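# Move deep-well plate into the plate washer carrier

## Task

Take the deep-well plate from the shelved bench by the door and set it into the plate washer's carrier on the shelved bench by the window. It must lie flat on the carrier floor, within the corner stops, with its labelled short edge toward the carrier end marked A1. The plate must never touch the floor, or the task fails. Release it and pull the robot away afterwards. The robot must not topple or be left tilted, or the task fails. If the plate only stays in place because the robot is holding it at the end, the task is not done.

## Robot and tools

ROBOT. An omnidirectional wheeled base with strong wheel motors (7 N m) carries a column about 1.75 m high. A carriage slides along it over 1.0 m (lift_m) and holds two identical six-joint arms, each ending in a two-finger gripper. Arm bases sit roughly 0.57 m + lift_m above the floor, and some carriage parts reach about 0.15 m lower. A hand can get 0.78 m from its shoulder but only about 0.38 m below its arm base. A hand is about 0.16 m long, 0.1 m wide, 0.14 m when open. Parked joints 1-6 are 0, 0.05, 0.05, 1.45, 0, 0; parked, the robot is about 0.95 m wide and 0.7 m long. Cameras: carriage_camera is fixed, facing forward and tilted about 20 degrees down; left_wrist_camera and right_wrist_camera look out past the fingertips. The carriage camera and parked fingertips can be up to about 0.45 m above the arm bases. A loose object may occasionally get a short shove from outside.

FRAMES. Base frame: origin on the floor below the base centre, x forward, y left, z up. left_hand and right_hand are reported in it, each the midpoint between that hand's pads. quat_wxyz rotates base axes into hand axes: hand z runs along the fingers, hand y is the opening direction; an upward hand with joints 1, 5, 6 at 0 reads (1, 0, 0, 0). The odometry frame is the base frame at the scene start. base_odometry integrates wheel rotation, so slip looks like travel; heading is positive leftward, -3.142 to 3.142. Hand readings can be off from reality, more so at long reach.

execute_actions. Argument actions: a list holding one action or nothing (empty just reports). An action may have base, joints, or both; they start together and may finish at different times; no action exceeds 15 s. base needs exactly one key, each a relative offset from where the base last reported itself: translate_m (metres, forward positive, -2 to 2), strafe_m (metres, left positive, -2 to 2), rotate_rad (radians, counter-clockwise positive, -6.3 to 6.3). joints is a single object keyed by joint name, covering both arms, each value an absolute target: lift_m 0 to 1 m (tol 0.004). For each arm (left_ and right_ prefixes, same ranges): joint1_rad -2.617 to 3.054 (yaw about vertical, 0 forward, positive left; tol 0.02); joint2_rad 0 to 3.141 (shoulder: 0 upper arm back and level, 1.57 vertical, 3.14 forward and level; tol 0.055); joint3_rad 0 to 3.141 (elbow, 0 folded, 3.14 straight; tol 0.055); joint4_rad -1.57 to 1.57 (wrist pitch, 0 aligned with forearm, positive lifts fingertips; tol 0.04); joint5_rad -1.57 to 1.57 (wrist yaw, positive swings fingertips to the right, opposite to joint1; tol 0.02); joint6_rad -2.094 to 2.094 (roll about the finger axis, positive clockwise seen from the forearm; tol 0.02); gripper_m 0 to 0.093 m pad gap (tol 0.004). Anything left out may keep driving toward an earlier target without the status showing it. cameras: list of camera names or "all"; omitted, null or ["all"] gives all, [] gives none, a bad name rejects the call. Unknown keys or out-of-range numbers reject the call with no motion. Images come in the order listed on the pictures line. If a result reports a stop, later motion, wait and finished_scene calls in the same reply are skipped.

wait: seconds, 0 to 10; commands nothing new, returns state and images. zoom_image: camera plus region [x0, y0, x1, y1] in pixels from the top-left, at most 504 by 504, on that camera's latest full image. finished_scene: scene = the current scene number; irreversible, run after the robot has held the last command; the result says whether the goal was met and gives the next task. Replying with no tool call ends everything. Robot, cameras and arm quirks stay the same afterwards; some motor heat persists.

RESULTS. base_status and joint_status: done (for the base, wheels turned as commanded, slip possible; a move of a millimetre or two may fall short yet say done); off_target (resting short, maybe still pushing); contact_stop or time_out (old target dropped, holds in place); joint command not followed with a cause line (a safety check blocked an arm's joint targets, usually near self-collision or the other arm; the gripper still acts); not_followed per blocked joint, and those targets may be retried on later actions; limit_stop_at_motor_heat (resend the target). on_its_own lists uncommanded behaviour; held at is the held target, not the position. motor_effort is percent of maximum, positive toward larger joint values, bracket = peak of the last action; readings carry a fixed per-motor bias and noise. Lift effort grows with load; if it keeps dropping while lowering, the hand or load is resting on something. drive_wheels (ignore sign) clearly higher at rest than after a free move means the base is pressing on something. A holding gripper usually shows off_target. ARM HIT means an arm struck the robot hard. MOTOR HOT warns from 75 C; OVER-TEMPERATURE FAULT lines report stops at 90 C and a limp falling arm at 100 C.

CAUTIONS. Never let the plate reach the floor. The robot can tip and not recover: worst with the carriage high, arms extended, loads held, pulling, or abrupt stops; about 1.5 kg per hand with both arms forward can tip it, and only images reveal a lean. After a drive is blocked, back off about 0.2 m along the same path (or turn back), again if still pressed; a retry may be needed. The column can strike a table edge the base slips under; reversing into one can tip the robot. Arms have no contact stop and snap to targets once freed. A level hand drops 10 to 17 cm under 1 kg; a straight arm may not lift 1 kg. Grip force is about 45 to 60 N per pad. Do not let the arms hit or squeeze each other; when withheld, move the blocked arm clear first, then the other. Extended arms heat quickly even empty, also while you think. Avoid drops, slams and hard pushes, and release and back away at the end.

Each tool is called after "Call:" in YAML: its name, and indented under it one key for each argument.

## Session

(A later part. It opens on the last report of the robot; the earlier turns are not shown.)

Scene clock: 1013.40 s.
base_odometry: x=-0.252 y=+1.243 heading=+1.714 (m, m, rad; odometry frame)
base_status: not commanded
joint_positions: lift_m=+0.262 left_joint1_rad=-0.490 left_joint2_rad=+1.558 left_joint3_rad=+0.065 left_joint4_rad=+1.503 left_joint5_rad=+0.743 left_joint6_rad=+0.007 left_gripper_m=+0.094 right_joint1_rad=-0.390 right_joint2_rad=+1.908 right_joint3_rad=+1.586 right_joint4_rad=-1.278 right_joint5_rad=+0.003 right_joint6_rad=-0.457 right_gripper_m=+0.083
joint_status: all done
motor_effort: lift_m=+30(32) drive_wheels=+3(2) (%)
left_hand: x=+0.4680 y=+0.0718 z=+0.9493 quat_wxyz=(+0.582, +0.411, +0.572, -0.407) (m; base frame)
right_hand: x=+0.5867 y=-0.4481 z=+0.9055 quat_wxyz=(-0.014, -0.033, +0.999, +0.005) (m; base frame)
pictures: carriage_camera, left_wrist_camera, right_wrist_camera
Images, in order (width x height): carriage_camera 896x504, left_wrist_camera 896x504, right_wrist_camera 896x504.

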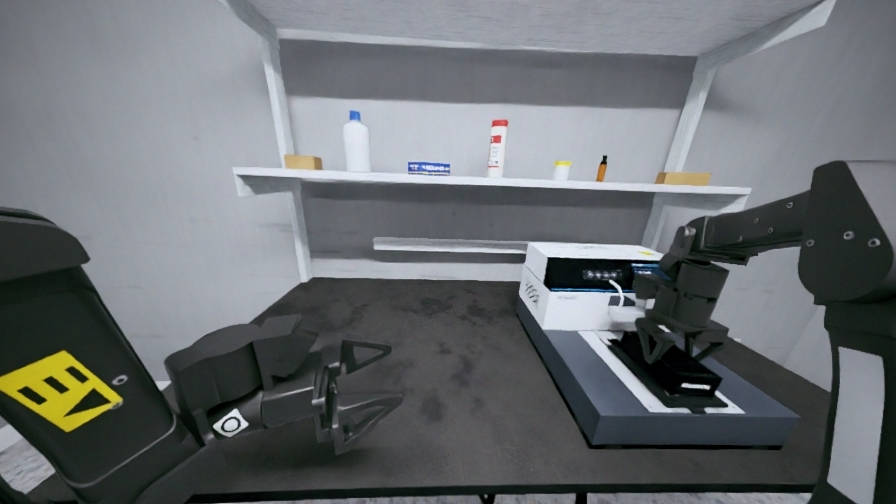

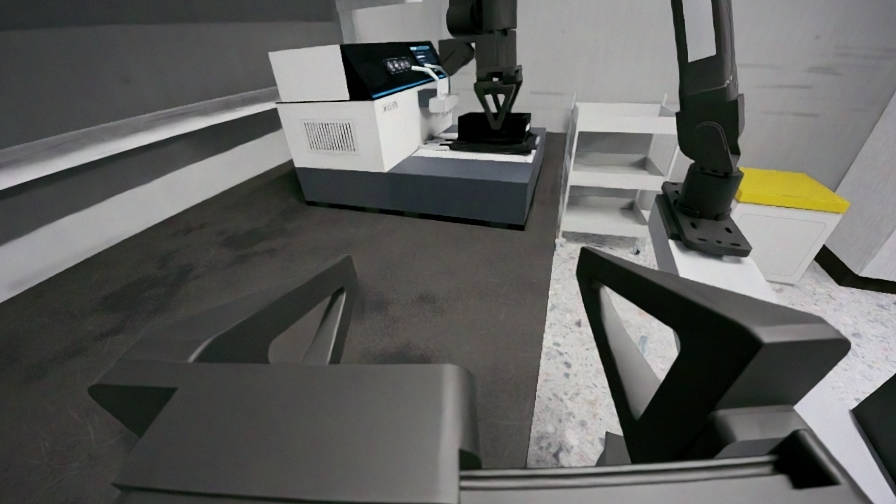

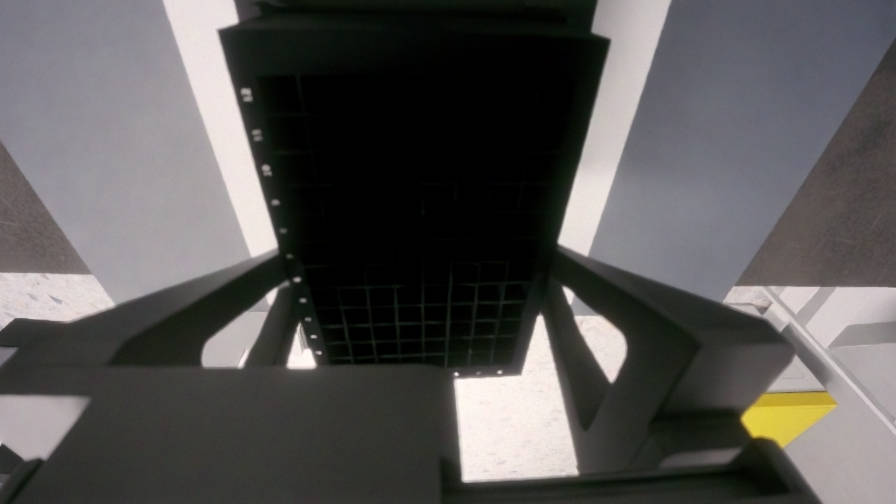

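Call:
execute_actions:
  actions:
    - {"base": {"translate_m": -0.002}, "joints": {"lift_m": 0.26}}

Call:
zoom_image:
  camera: "carriage_camera"
  region: [640, 350, 750, 420]

Call:
zoom_image:
  camera: "right_wrist_camera"
  region: [180, 0, 660, 60]

Call:
zoom_image:
  camera: "left_wrist_camera"
  region: [440, 95, 550, 165]

Scene clock: 1061.70 s.
base_odometry: x=-0.252 y=+1.241 heading=+1.714 (m, m, rad; odometry frame)
base_status: done
joint_positions: lift_m=+0.260 left_joint1_rad=-0.490 left_joint2_rad=+1.558 left_joint3_rad=+0.065 left_joint4_rad=+1.502 left_joint5_rad=+0.743 left_joint6_rad=+0.007 left_gripper_m=+0.094 right_joint1_rad=-0.390 right_joint2_rad=+1.905 right_joint3_rad=+1.587 right_joint4_rad=-1.273 right_joint5_rad=+0.000 right_joint6_rad=-0.457 right_gripper_m=+0.083
joint_status: all done
motor_effort: lift_m=+28(29) drive_wheels=+1(6) (%)
left_hand: x=+0.4681 y=+0.0718 z=+0.9473 quat_wxyz=(+0.581, +0.411, +0.572, -0.407) (m; base frame)
right_hand: x=+0.5880 y=-0.4482 z=+0.9050 quat_wxyz=(-0.009, -0.033, +0.999, +0.004) (m; base frame)
pictures: carriage_camera, left_wrist_camera, right_wrist_camera
Images, in order (width x height): carriage_camera 896x504, left_wrist_camera 896x504, right_wrist_camera 896x504.

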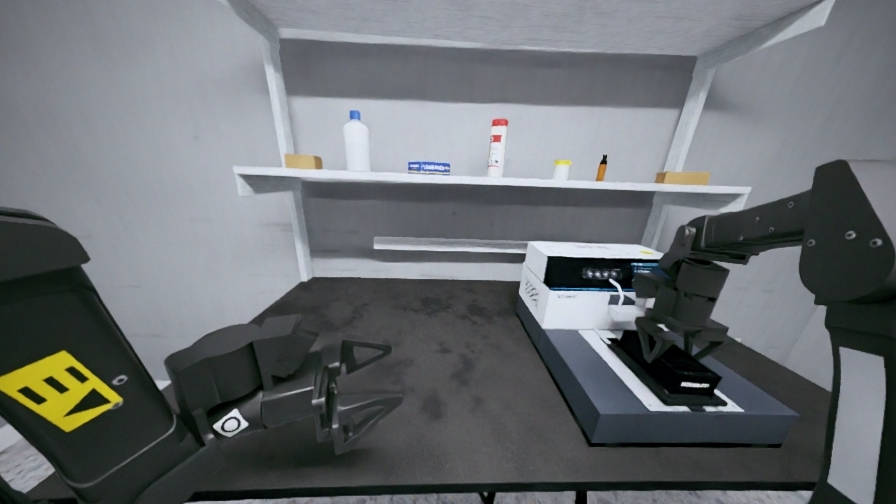

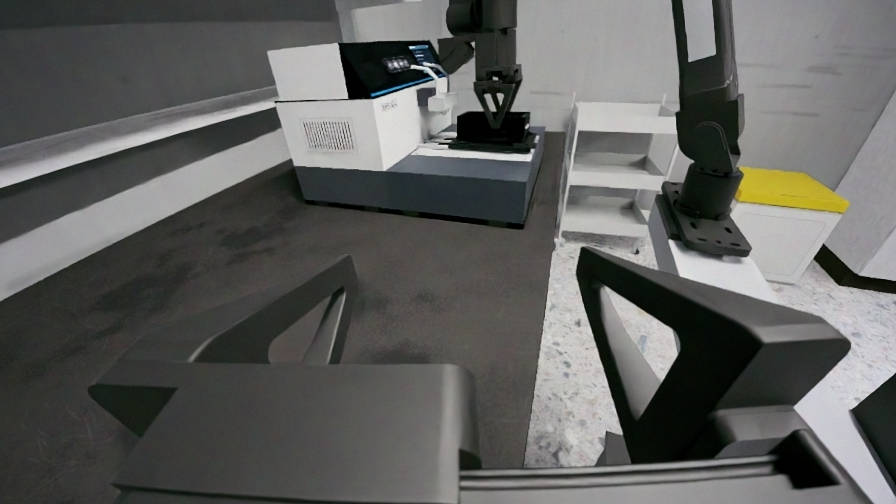

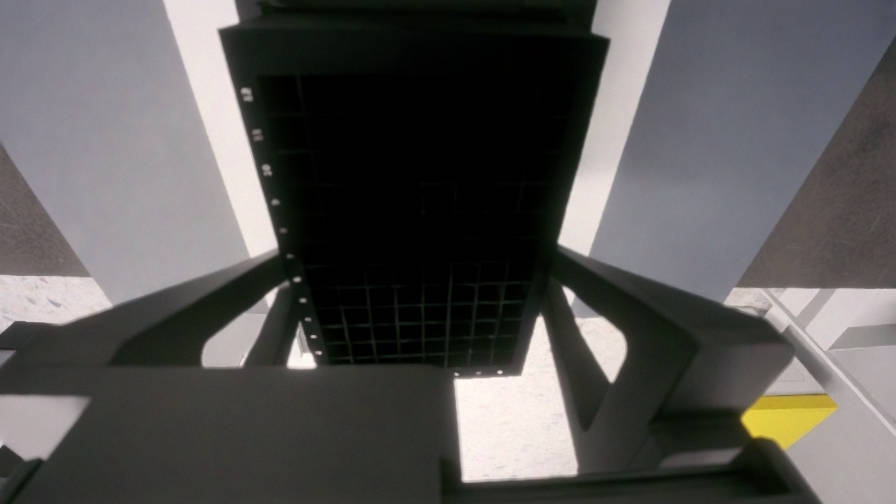

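Region (640, 350, 750, 420) of carriage_camera's 896x504 image, scaled by 4.582, with more detail than that image has; it fills the top 321 rows of this view, and the rest is white.

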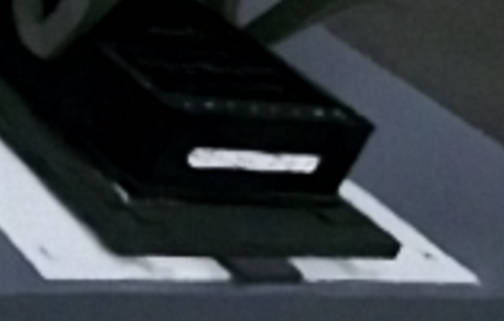

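Region (180, 0, 660, 60) of right_wrist_camera's 896x504 image, scaled by 1.050, with more detail than that image has; it fills the top 63 rows of this view, and the rest is white.

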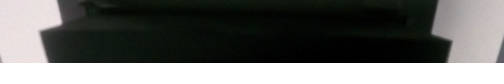

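Region (440, 95, 550, 165) of left_wrist_camera's 896x504 image, scaled by 4.582, with more detail than that image has; it fills the top 321 rows of this view, and the rest is white.

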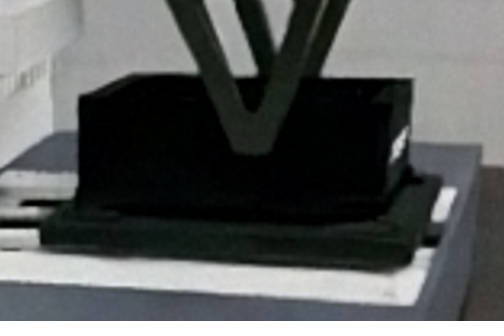

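Call:
execute_actions:
  actions: []

Scene clock: 1077.37 s.
base_odometry: x=-0.252 y=+1.241 heading=+1.714 (m, m, rad; odometry frame)
base_status: done
joint_positions: lift_m=+0.260 left_joint1_rad=-0.490 left_joint2_rad=+1.558 left_joint3_rad=+0.065 left_joint4_rad=+1.502 left_joint5_rad=+0.743 left_joint6_rad=+0.007 left_gripper_m=+0.094 right_joint1_rad=-0.390 right_joint2_rad=+1.905 right_joint3_rad=+1.587 right_joint4_rad=-1.273 right_joint5_rad=-0.001 right_joint6_rad=-0.457 right_gripper_m=+0.083
joint_status: all done
motor_effort: lift_m=+29(29) drive_wheels=+1(6) (%)
left_hand: x=+0.4681 y=+0.0718 z=+0.9473 quat_wxyz=(+0.581, +0.411, +0.572, -0.407) (m; base frame)
right_hand: x=+0.5883 y=-0.4481 z=+0.9050 quat_wxyz=(-0.009, -0.033, +0.999, +0.004) (m; base frame)
pictures: carriage_camera, left_wrist_camera, right_wrist_camera
Images, in order (width x height): carriage_camera 896x504, left_wrist_camera 896x504, right_wrist_camera 896x504.

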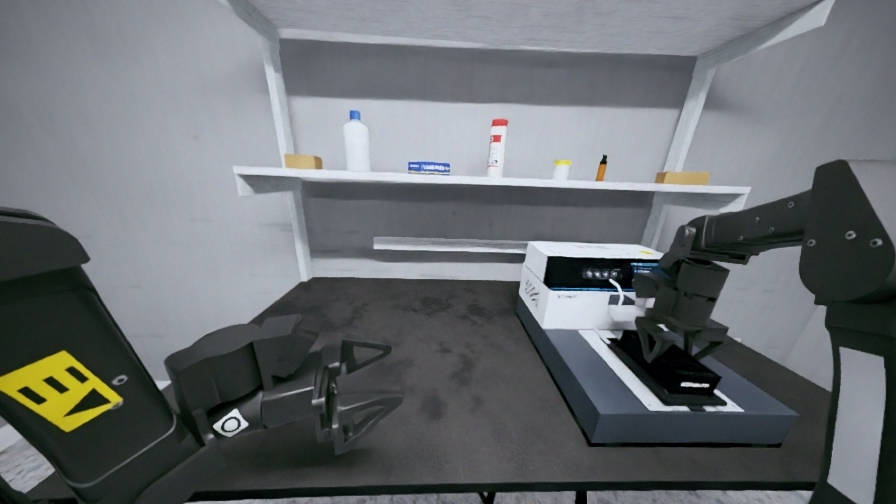

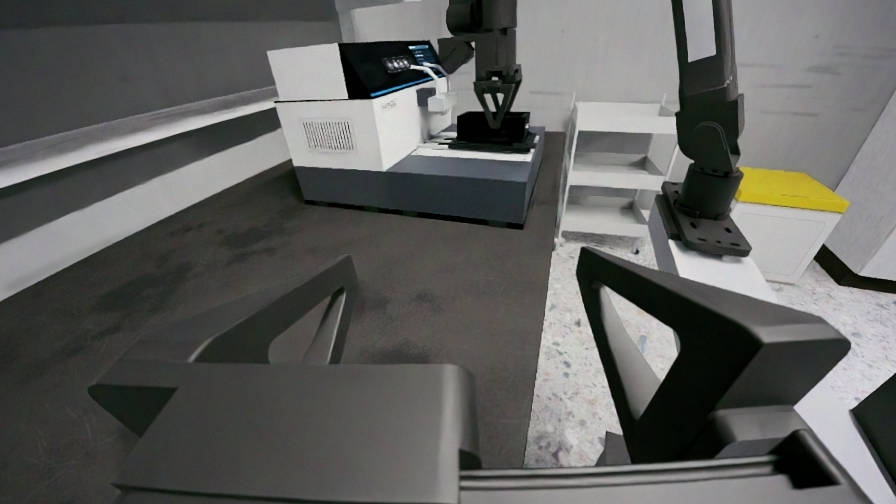

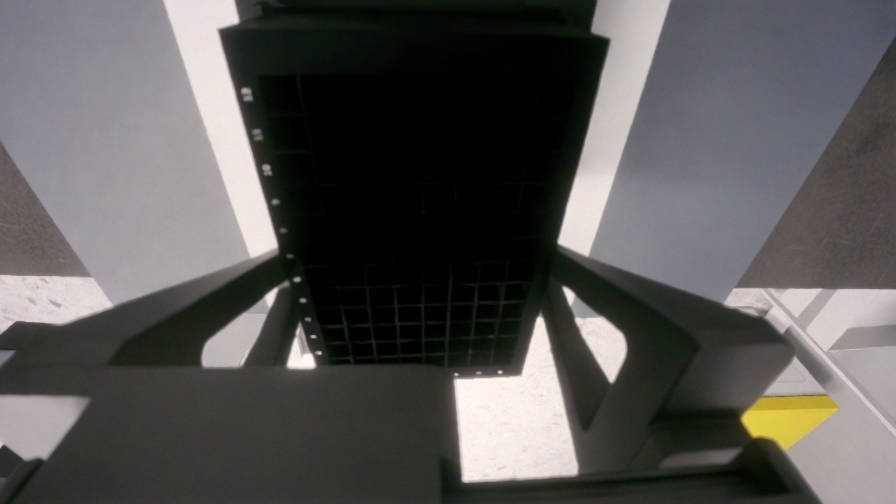

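Call:
zoom_image:
  camera: "carriage_camera"
  region: [580, 300, 780, 430]

Call:
zoom_image:
  camera: "left_wrist_camera"
  region: [410, 80, 560, 170]

Region (580, 300, 780, 430) of carriage_camera's 896x504 image, scaled by 2.520, with more detail than that image has; it fills the top 328 rows of this view, and the rest is white.

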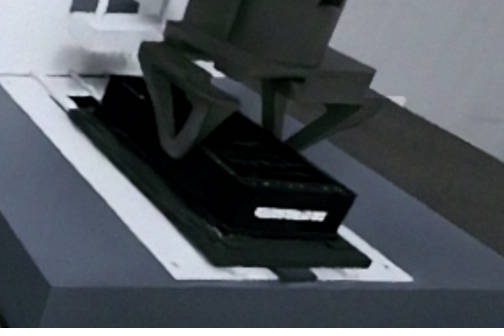

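Region (410, 80, 560, 170) of left_wrist_camera's 896x504 image, scaled by 3.360, with more detail than that image has; it fills the top 302 rows of this view, and the rest is white.

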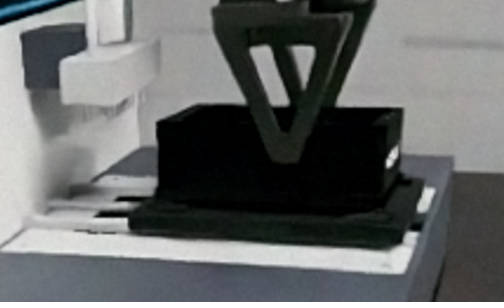

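Call:
execute_actions:
  actions:
    - {"joints": {"right_gripper_m": 0.093}}

Scene clock: 1084.90 s.
base_odometry: x=-0.252 y=+1.241 heading=+1.714 (m, m, rad; odometry frame)
base_status: not commanded
joint_positions: lift_m=+0.260 left_joint1_rad=-0.490 left_joint2_rad=+1.558 left_joint3_rad=+0.065 left_joint4_rad=+1.502 left_joint5_rad=+0.743 left_joint6_rad=+0.007 left_gripper_m=+0.094 right_joint1_rad=-0.390 right_joint2_rad=+1.905 right_joint3_rad=+1.587 right_joint4_rad=-1.273 right_joint5_rad=-0.001 right_joint6_rad=-0.457 right_gripper_m=+0.093
joint_status: all done
motor_effort: lift_m=+29(28) drive_wheels=+2(2) (%)
left_hand: x=+0.4681 y=+0.0718 z=+0.9473 quat_wxyz=(+0.581, +0.411, +0.572, -0.407) (m; base frame)
right_hand: x=+0.5883 y=-0.4481 z=+0.9050 quat_wxyz=(-0.009, -0.033, +0.999, +0.004) (m; base frame)
pictures: carriage_camera, left_wrist_camera, right_wrist_camera
Images, in order (width x height): carriage_camera 896x504, left_wrist_camera 896x504, right_wrist_camera 896x504.

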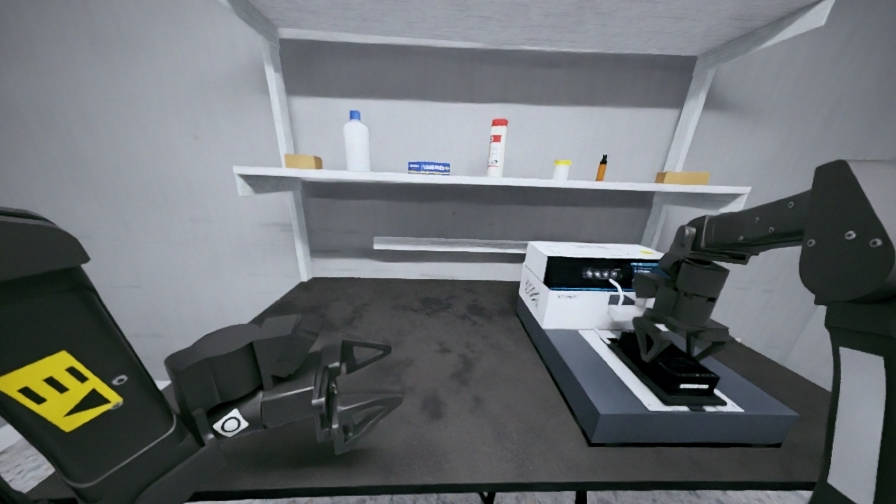

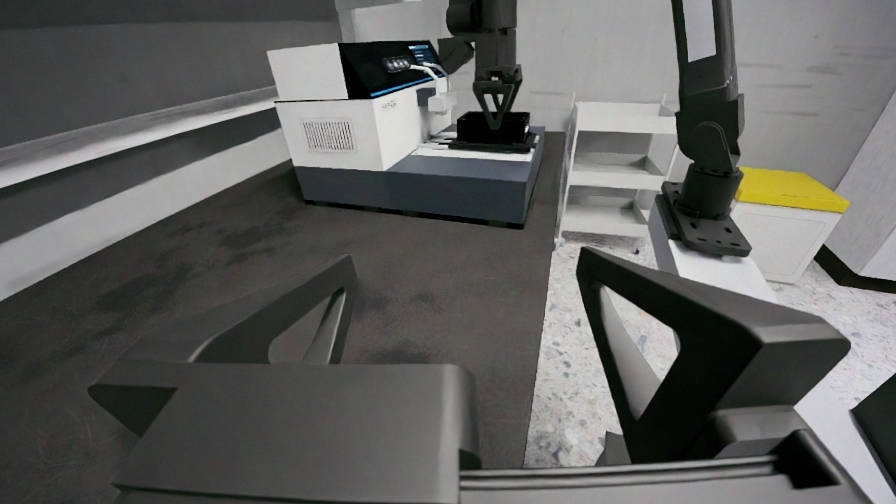

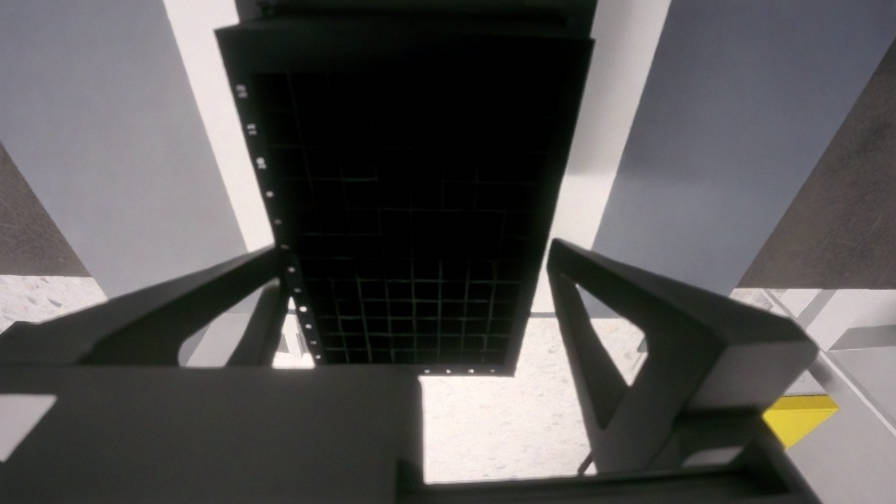

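Call:
zoom_image:
  camera: "carriage_camera"
  region: [580, 300, 780, 430]

Call:
zoom_image:
  camera: "left_wrist_camera"
  region: [410, 80, 560, 170]

Region (580, 300, 780, 430) of carriage_camera's 896x504 image, scaled by 2.520, with more detail than that image has; it fills the top 328 rows of this view, and the rest is white.

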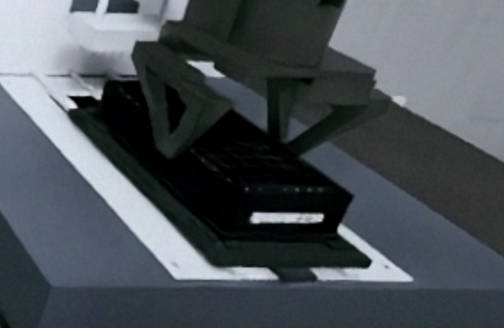

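Region (410, 80, 560, 170) of left_wrist_camera's 896x504 image, scaled by 3.360, with more detail than that image has; it fills the top 302 rows of this view, and the rest is white.

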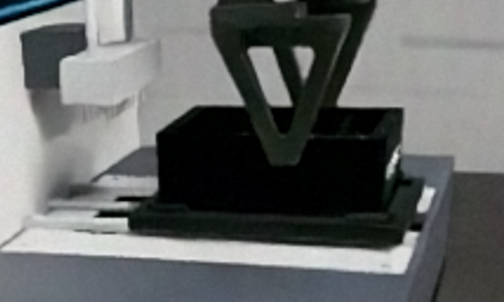

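Call:
execute_actions:
  actions:
    - {"joints": {"lift_m": 0.36}}

Scene clock: 1093.70 s.
base_odometry: x=-0.252 y=+1.241 heading=+1.714 (m, m, rad; odometry frame)
base_status: not commanded
joint_positions: lift_m=+0.360 left_joint1_rad=-0.490 left_joint2_rad=+1.558 left_joint3_rad=+0.065 left_joint4_rad=+1.507 left_joint5_rad=+0.744 left_joint6_rad=+0.007 left_gripper_m=+0.094 right_joint1_rad=-0.390 right_joint2_rad=+1.907 right_joint3_rad=+1.587 right_joint4_rad=-1.272 right_joint5_rad=-0.001 right_joint6_rad=-0.457 right_gripper_m=+0.093
joint_status: all done
motor_effort: lift_m=+32(39) drive_wheels=+3(2) (%)
left_hand: x=+0.4680 y=+0.0718 z=+1.0479 quat_wxyz=(+0.583, +0.412, +0.570, -0.407) (m; base frame)
right_hand: x=+0.5884 y=-0.4481 z=+1.0038 quat_wxyz=(-0.010, -0.033, +0.999, +0.005) (m; base frame)
pictures: carriage_camera, left_wrist_camera, right_wrist_camera
Images, in order (width x height): carriage_camera 896x504, left_wrist_camera 896x504, right_wrist_camera 896x504.

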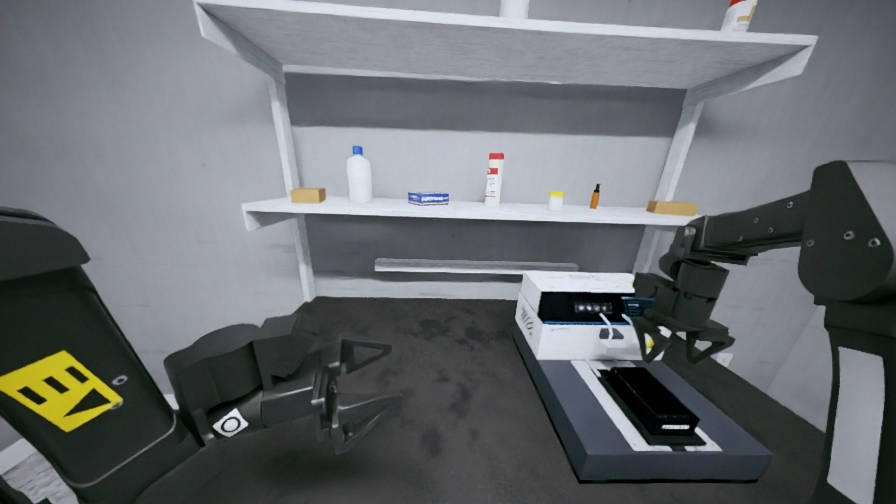

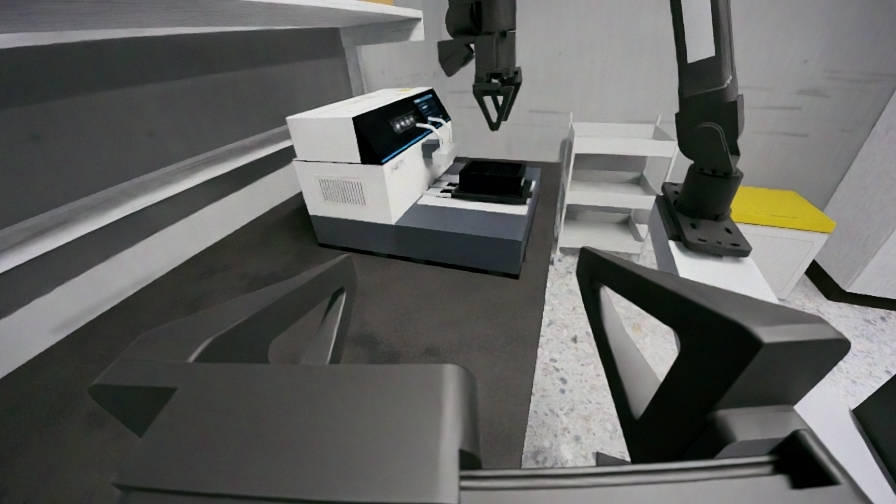

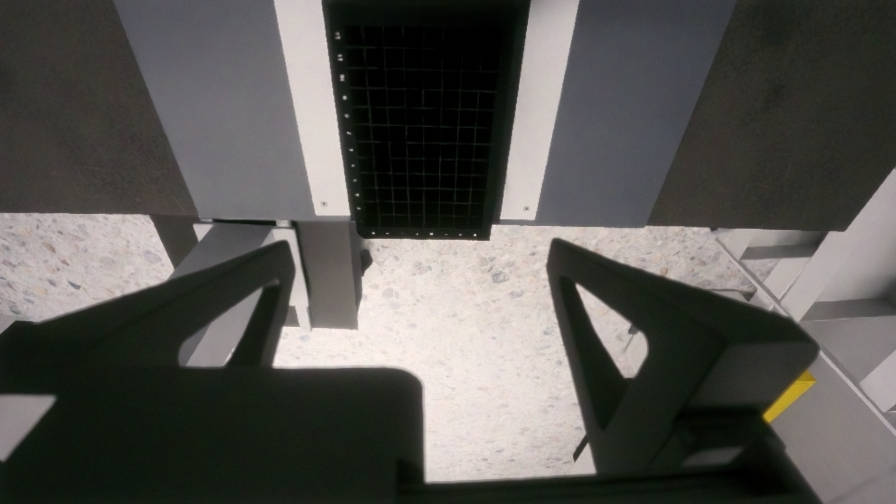

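Call:
zoom_image:
  camera: "carriage_camera"
  region: [570, 345, 750, 465]

Call:
zoom_image:
  camera: "left_wrist_camera"
  region: [420, 140, 560, 220]

Call:
zoom_image:
  camera: "right_wrist_camera"
  region: [270, 0, 590, 260]

Region (570, 345, 750, 465) of carriage_camera's 896x504 image, scaled by 2.800, with more detail than that image has.

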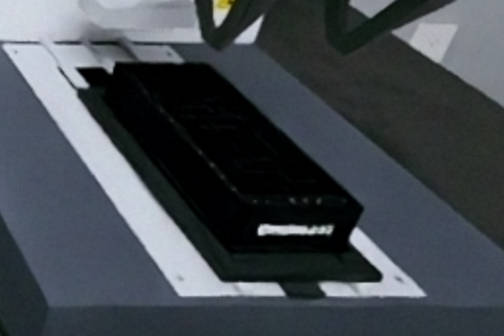

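Region (420, 140, 560, 220) of left_wrist_camera's 896x504 image, scaled by 3.600, with more detail than that image has; it fills the top 288 rows of this view, and the rest is white.

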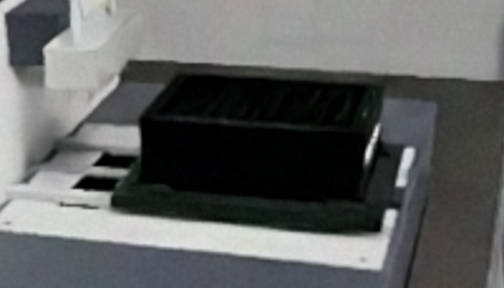

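Region (270, 0, 590, 260) of right_wrist_camera's 896x504 image, scaled by 1.575, with more detail than that image has; it fills the top 410 rows of this view, and the rest is white.

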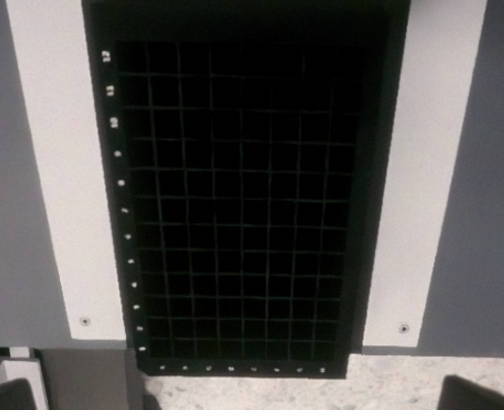

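Call:
zoom_image:
  camera: "carriage_camera"
  region: [635, 400, 725, 460]

Call:
zoom_image:
  camera: "carriage_camera"
  region: [585, 355, 675, 415]

Region (635, 400, 725, 460) of carriage_camera's 896x504 image, scaled by 5.600, with more detail than that image has.

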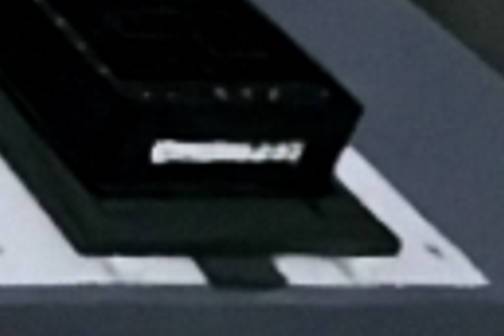

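Region (585, 355, 675, 415) of carriage_camera's 896x504 image, scaled by 5.600, with more detail than that image has.

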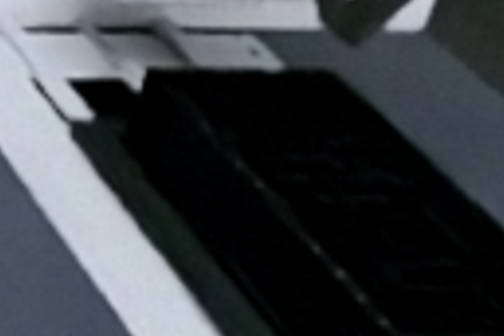

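Call:
execute_actions:
  actions:
    - {"base": {"translate_m": -0.4}, "joints": {"right_joint1_rad": 0, "right_joint2_rad": 0.05, "right_joint3_rad": 0.05, "right_joint4_rad": 1.45, "right_joint5_rad": 0, "right_joint6_rad": 0, "left_joint1_rad": 0, "left_joint2_rad": 0.05, "left_joint3_rad": 0.05, "left_joint4_rad": 1.45, "left_joint5_rad": 0, "left_joint6_rad": 0}}

Scene clock: 1198.17 s.
base_odometry: x=-0.195 y=+0.845 heading=+1.714 (m, m, rad; odometry frame)
base_status: done
joint_positions: lift_m=+0.360 left_joint1_rad=-0.008 left_joint2_rad=+0.060 left_joint3_rad=+0.065 left_joint4_rad=+1.455 left_joint5_rad=+0.008 left_joint6_rad=+0.002 left_gripper_m=+0.094 right_joint1_rad=-0.004 right_joint2_rad=+0.053 right_joint3_rad=+0.062 right_joint4_rad=+1.453 right_joint5_rad=-0.003 right_joint6_rad=-0.010 right_gripper_m=+0.093
joint_status: all done
motor_effort: lift_m=+32(32) drive_wheels=-1(14) (%)
left_hand: x=+0.2897 y=+0.3123 z=+1.3422 quat_wxyz=(+0.998, +0.004, +0.055, -0.003) (m; base frame)
right_hand: x=+0.2892 y=-0.3135 z=+1.3414 quat_wxyz=(+0.998, -0.002, +0.054, -0.007) (m; base frame)
pictures: carriage_camera, left_wrist_camera, right_wrist_camera
Images, in order (width x height): carriage_camera 896x504, left_wrist_camera 896x504, right_wrist_camera 896x504.

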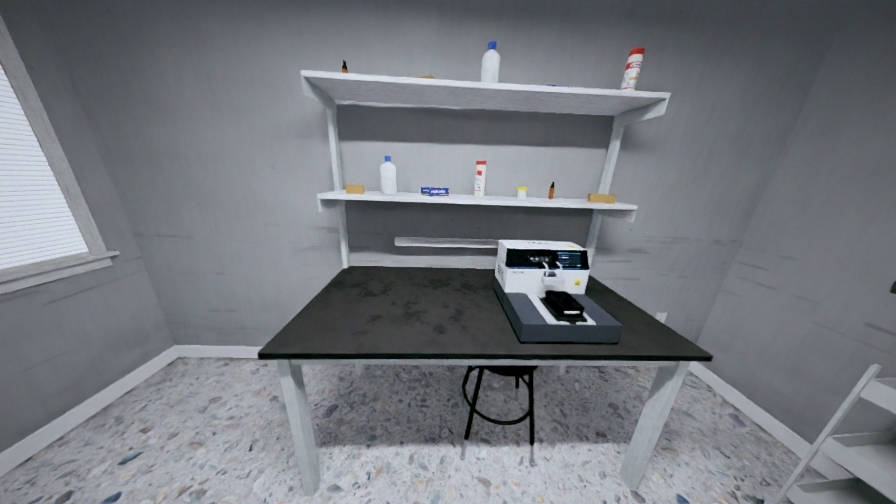

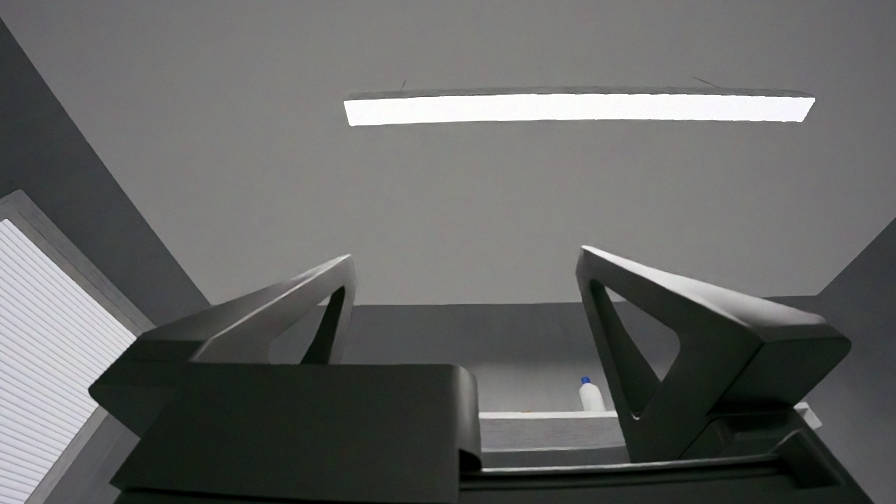

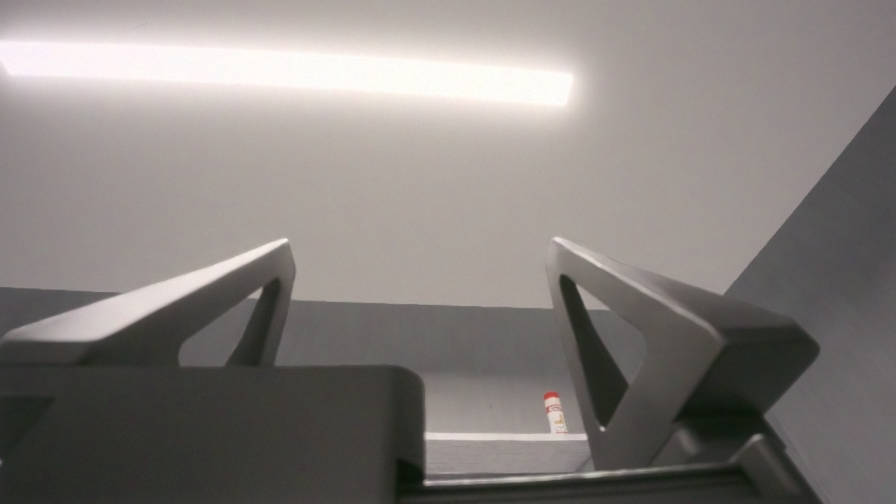

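Call:
zoom_image:
  camera: "carriage_camera"
  region: [520, 275, 620, 340]

Region (520, 275, 620, 340) of carriage_camera's 896x504 image, scaled by 5.040, with more detail than that image has; it fills the top 328 rows of this view, and the rest is white.

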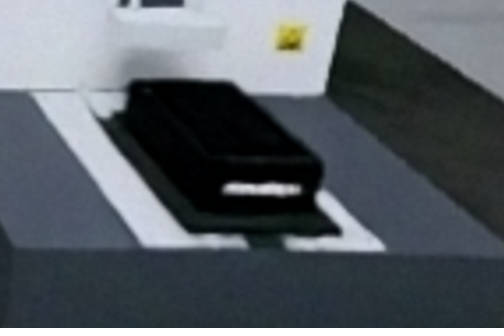

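The plate is seated level in the carrier and the robot has moved clear, so I'm finishing the scene.

Call:
finished_scene:
  scene: 2

The scene is finished: the task was done.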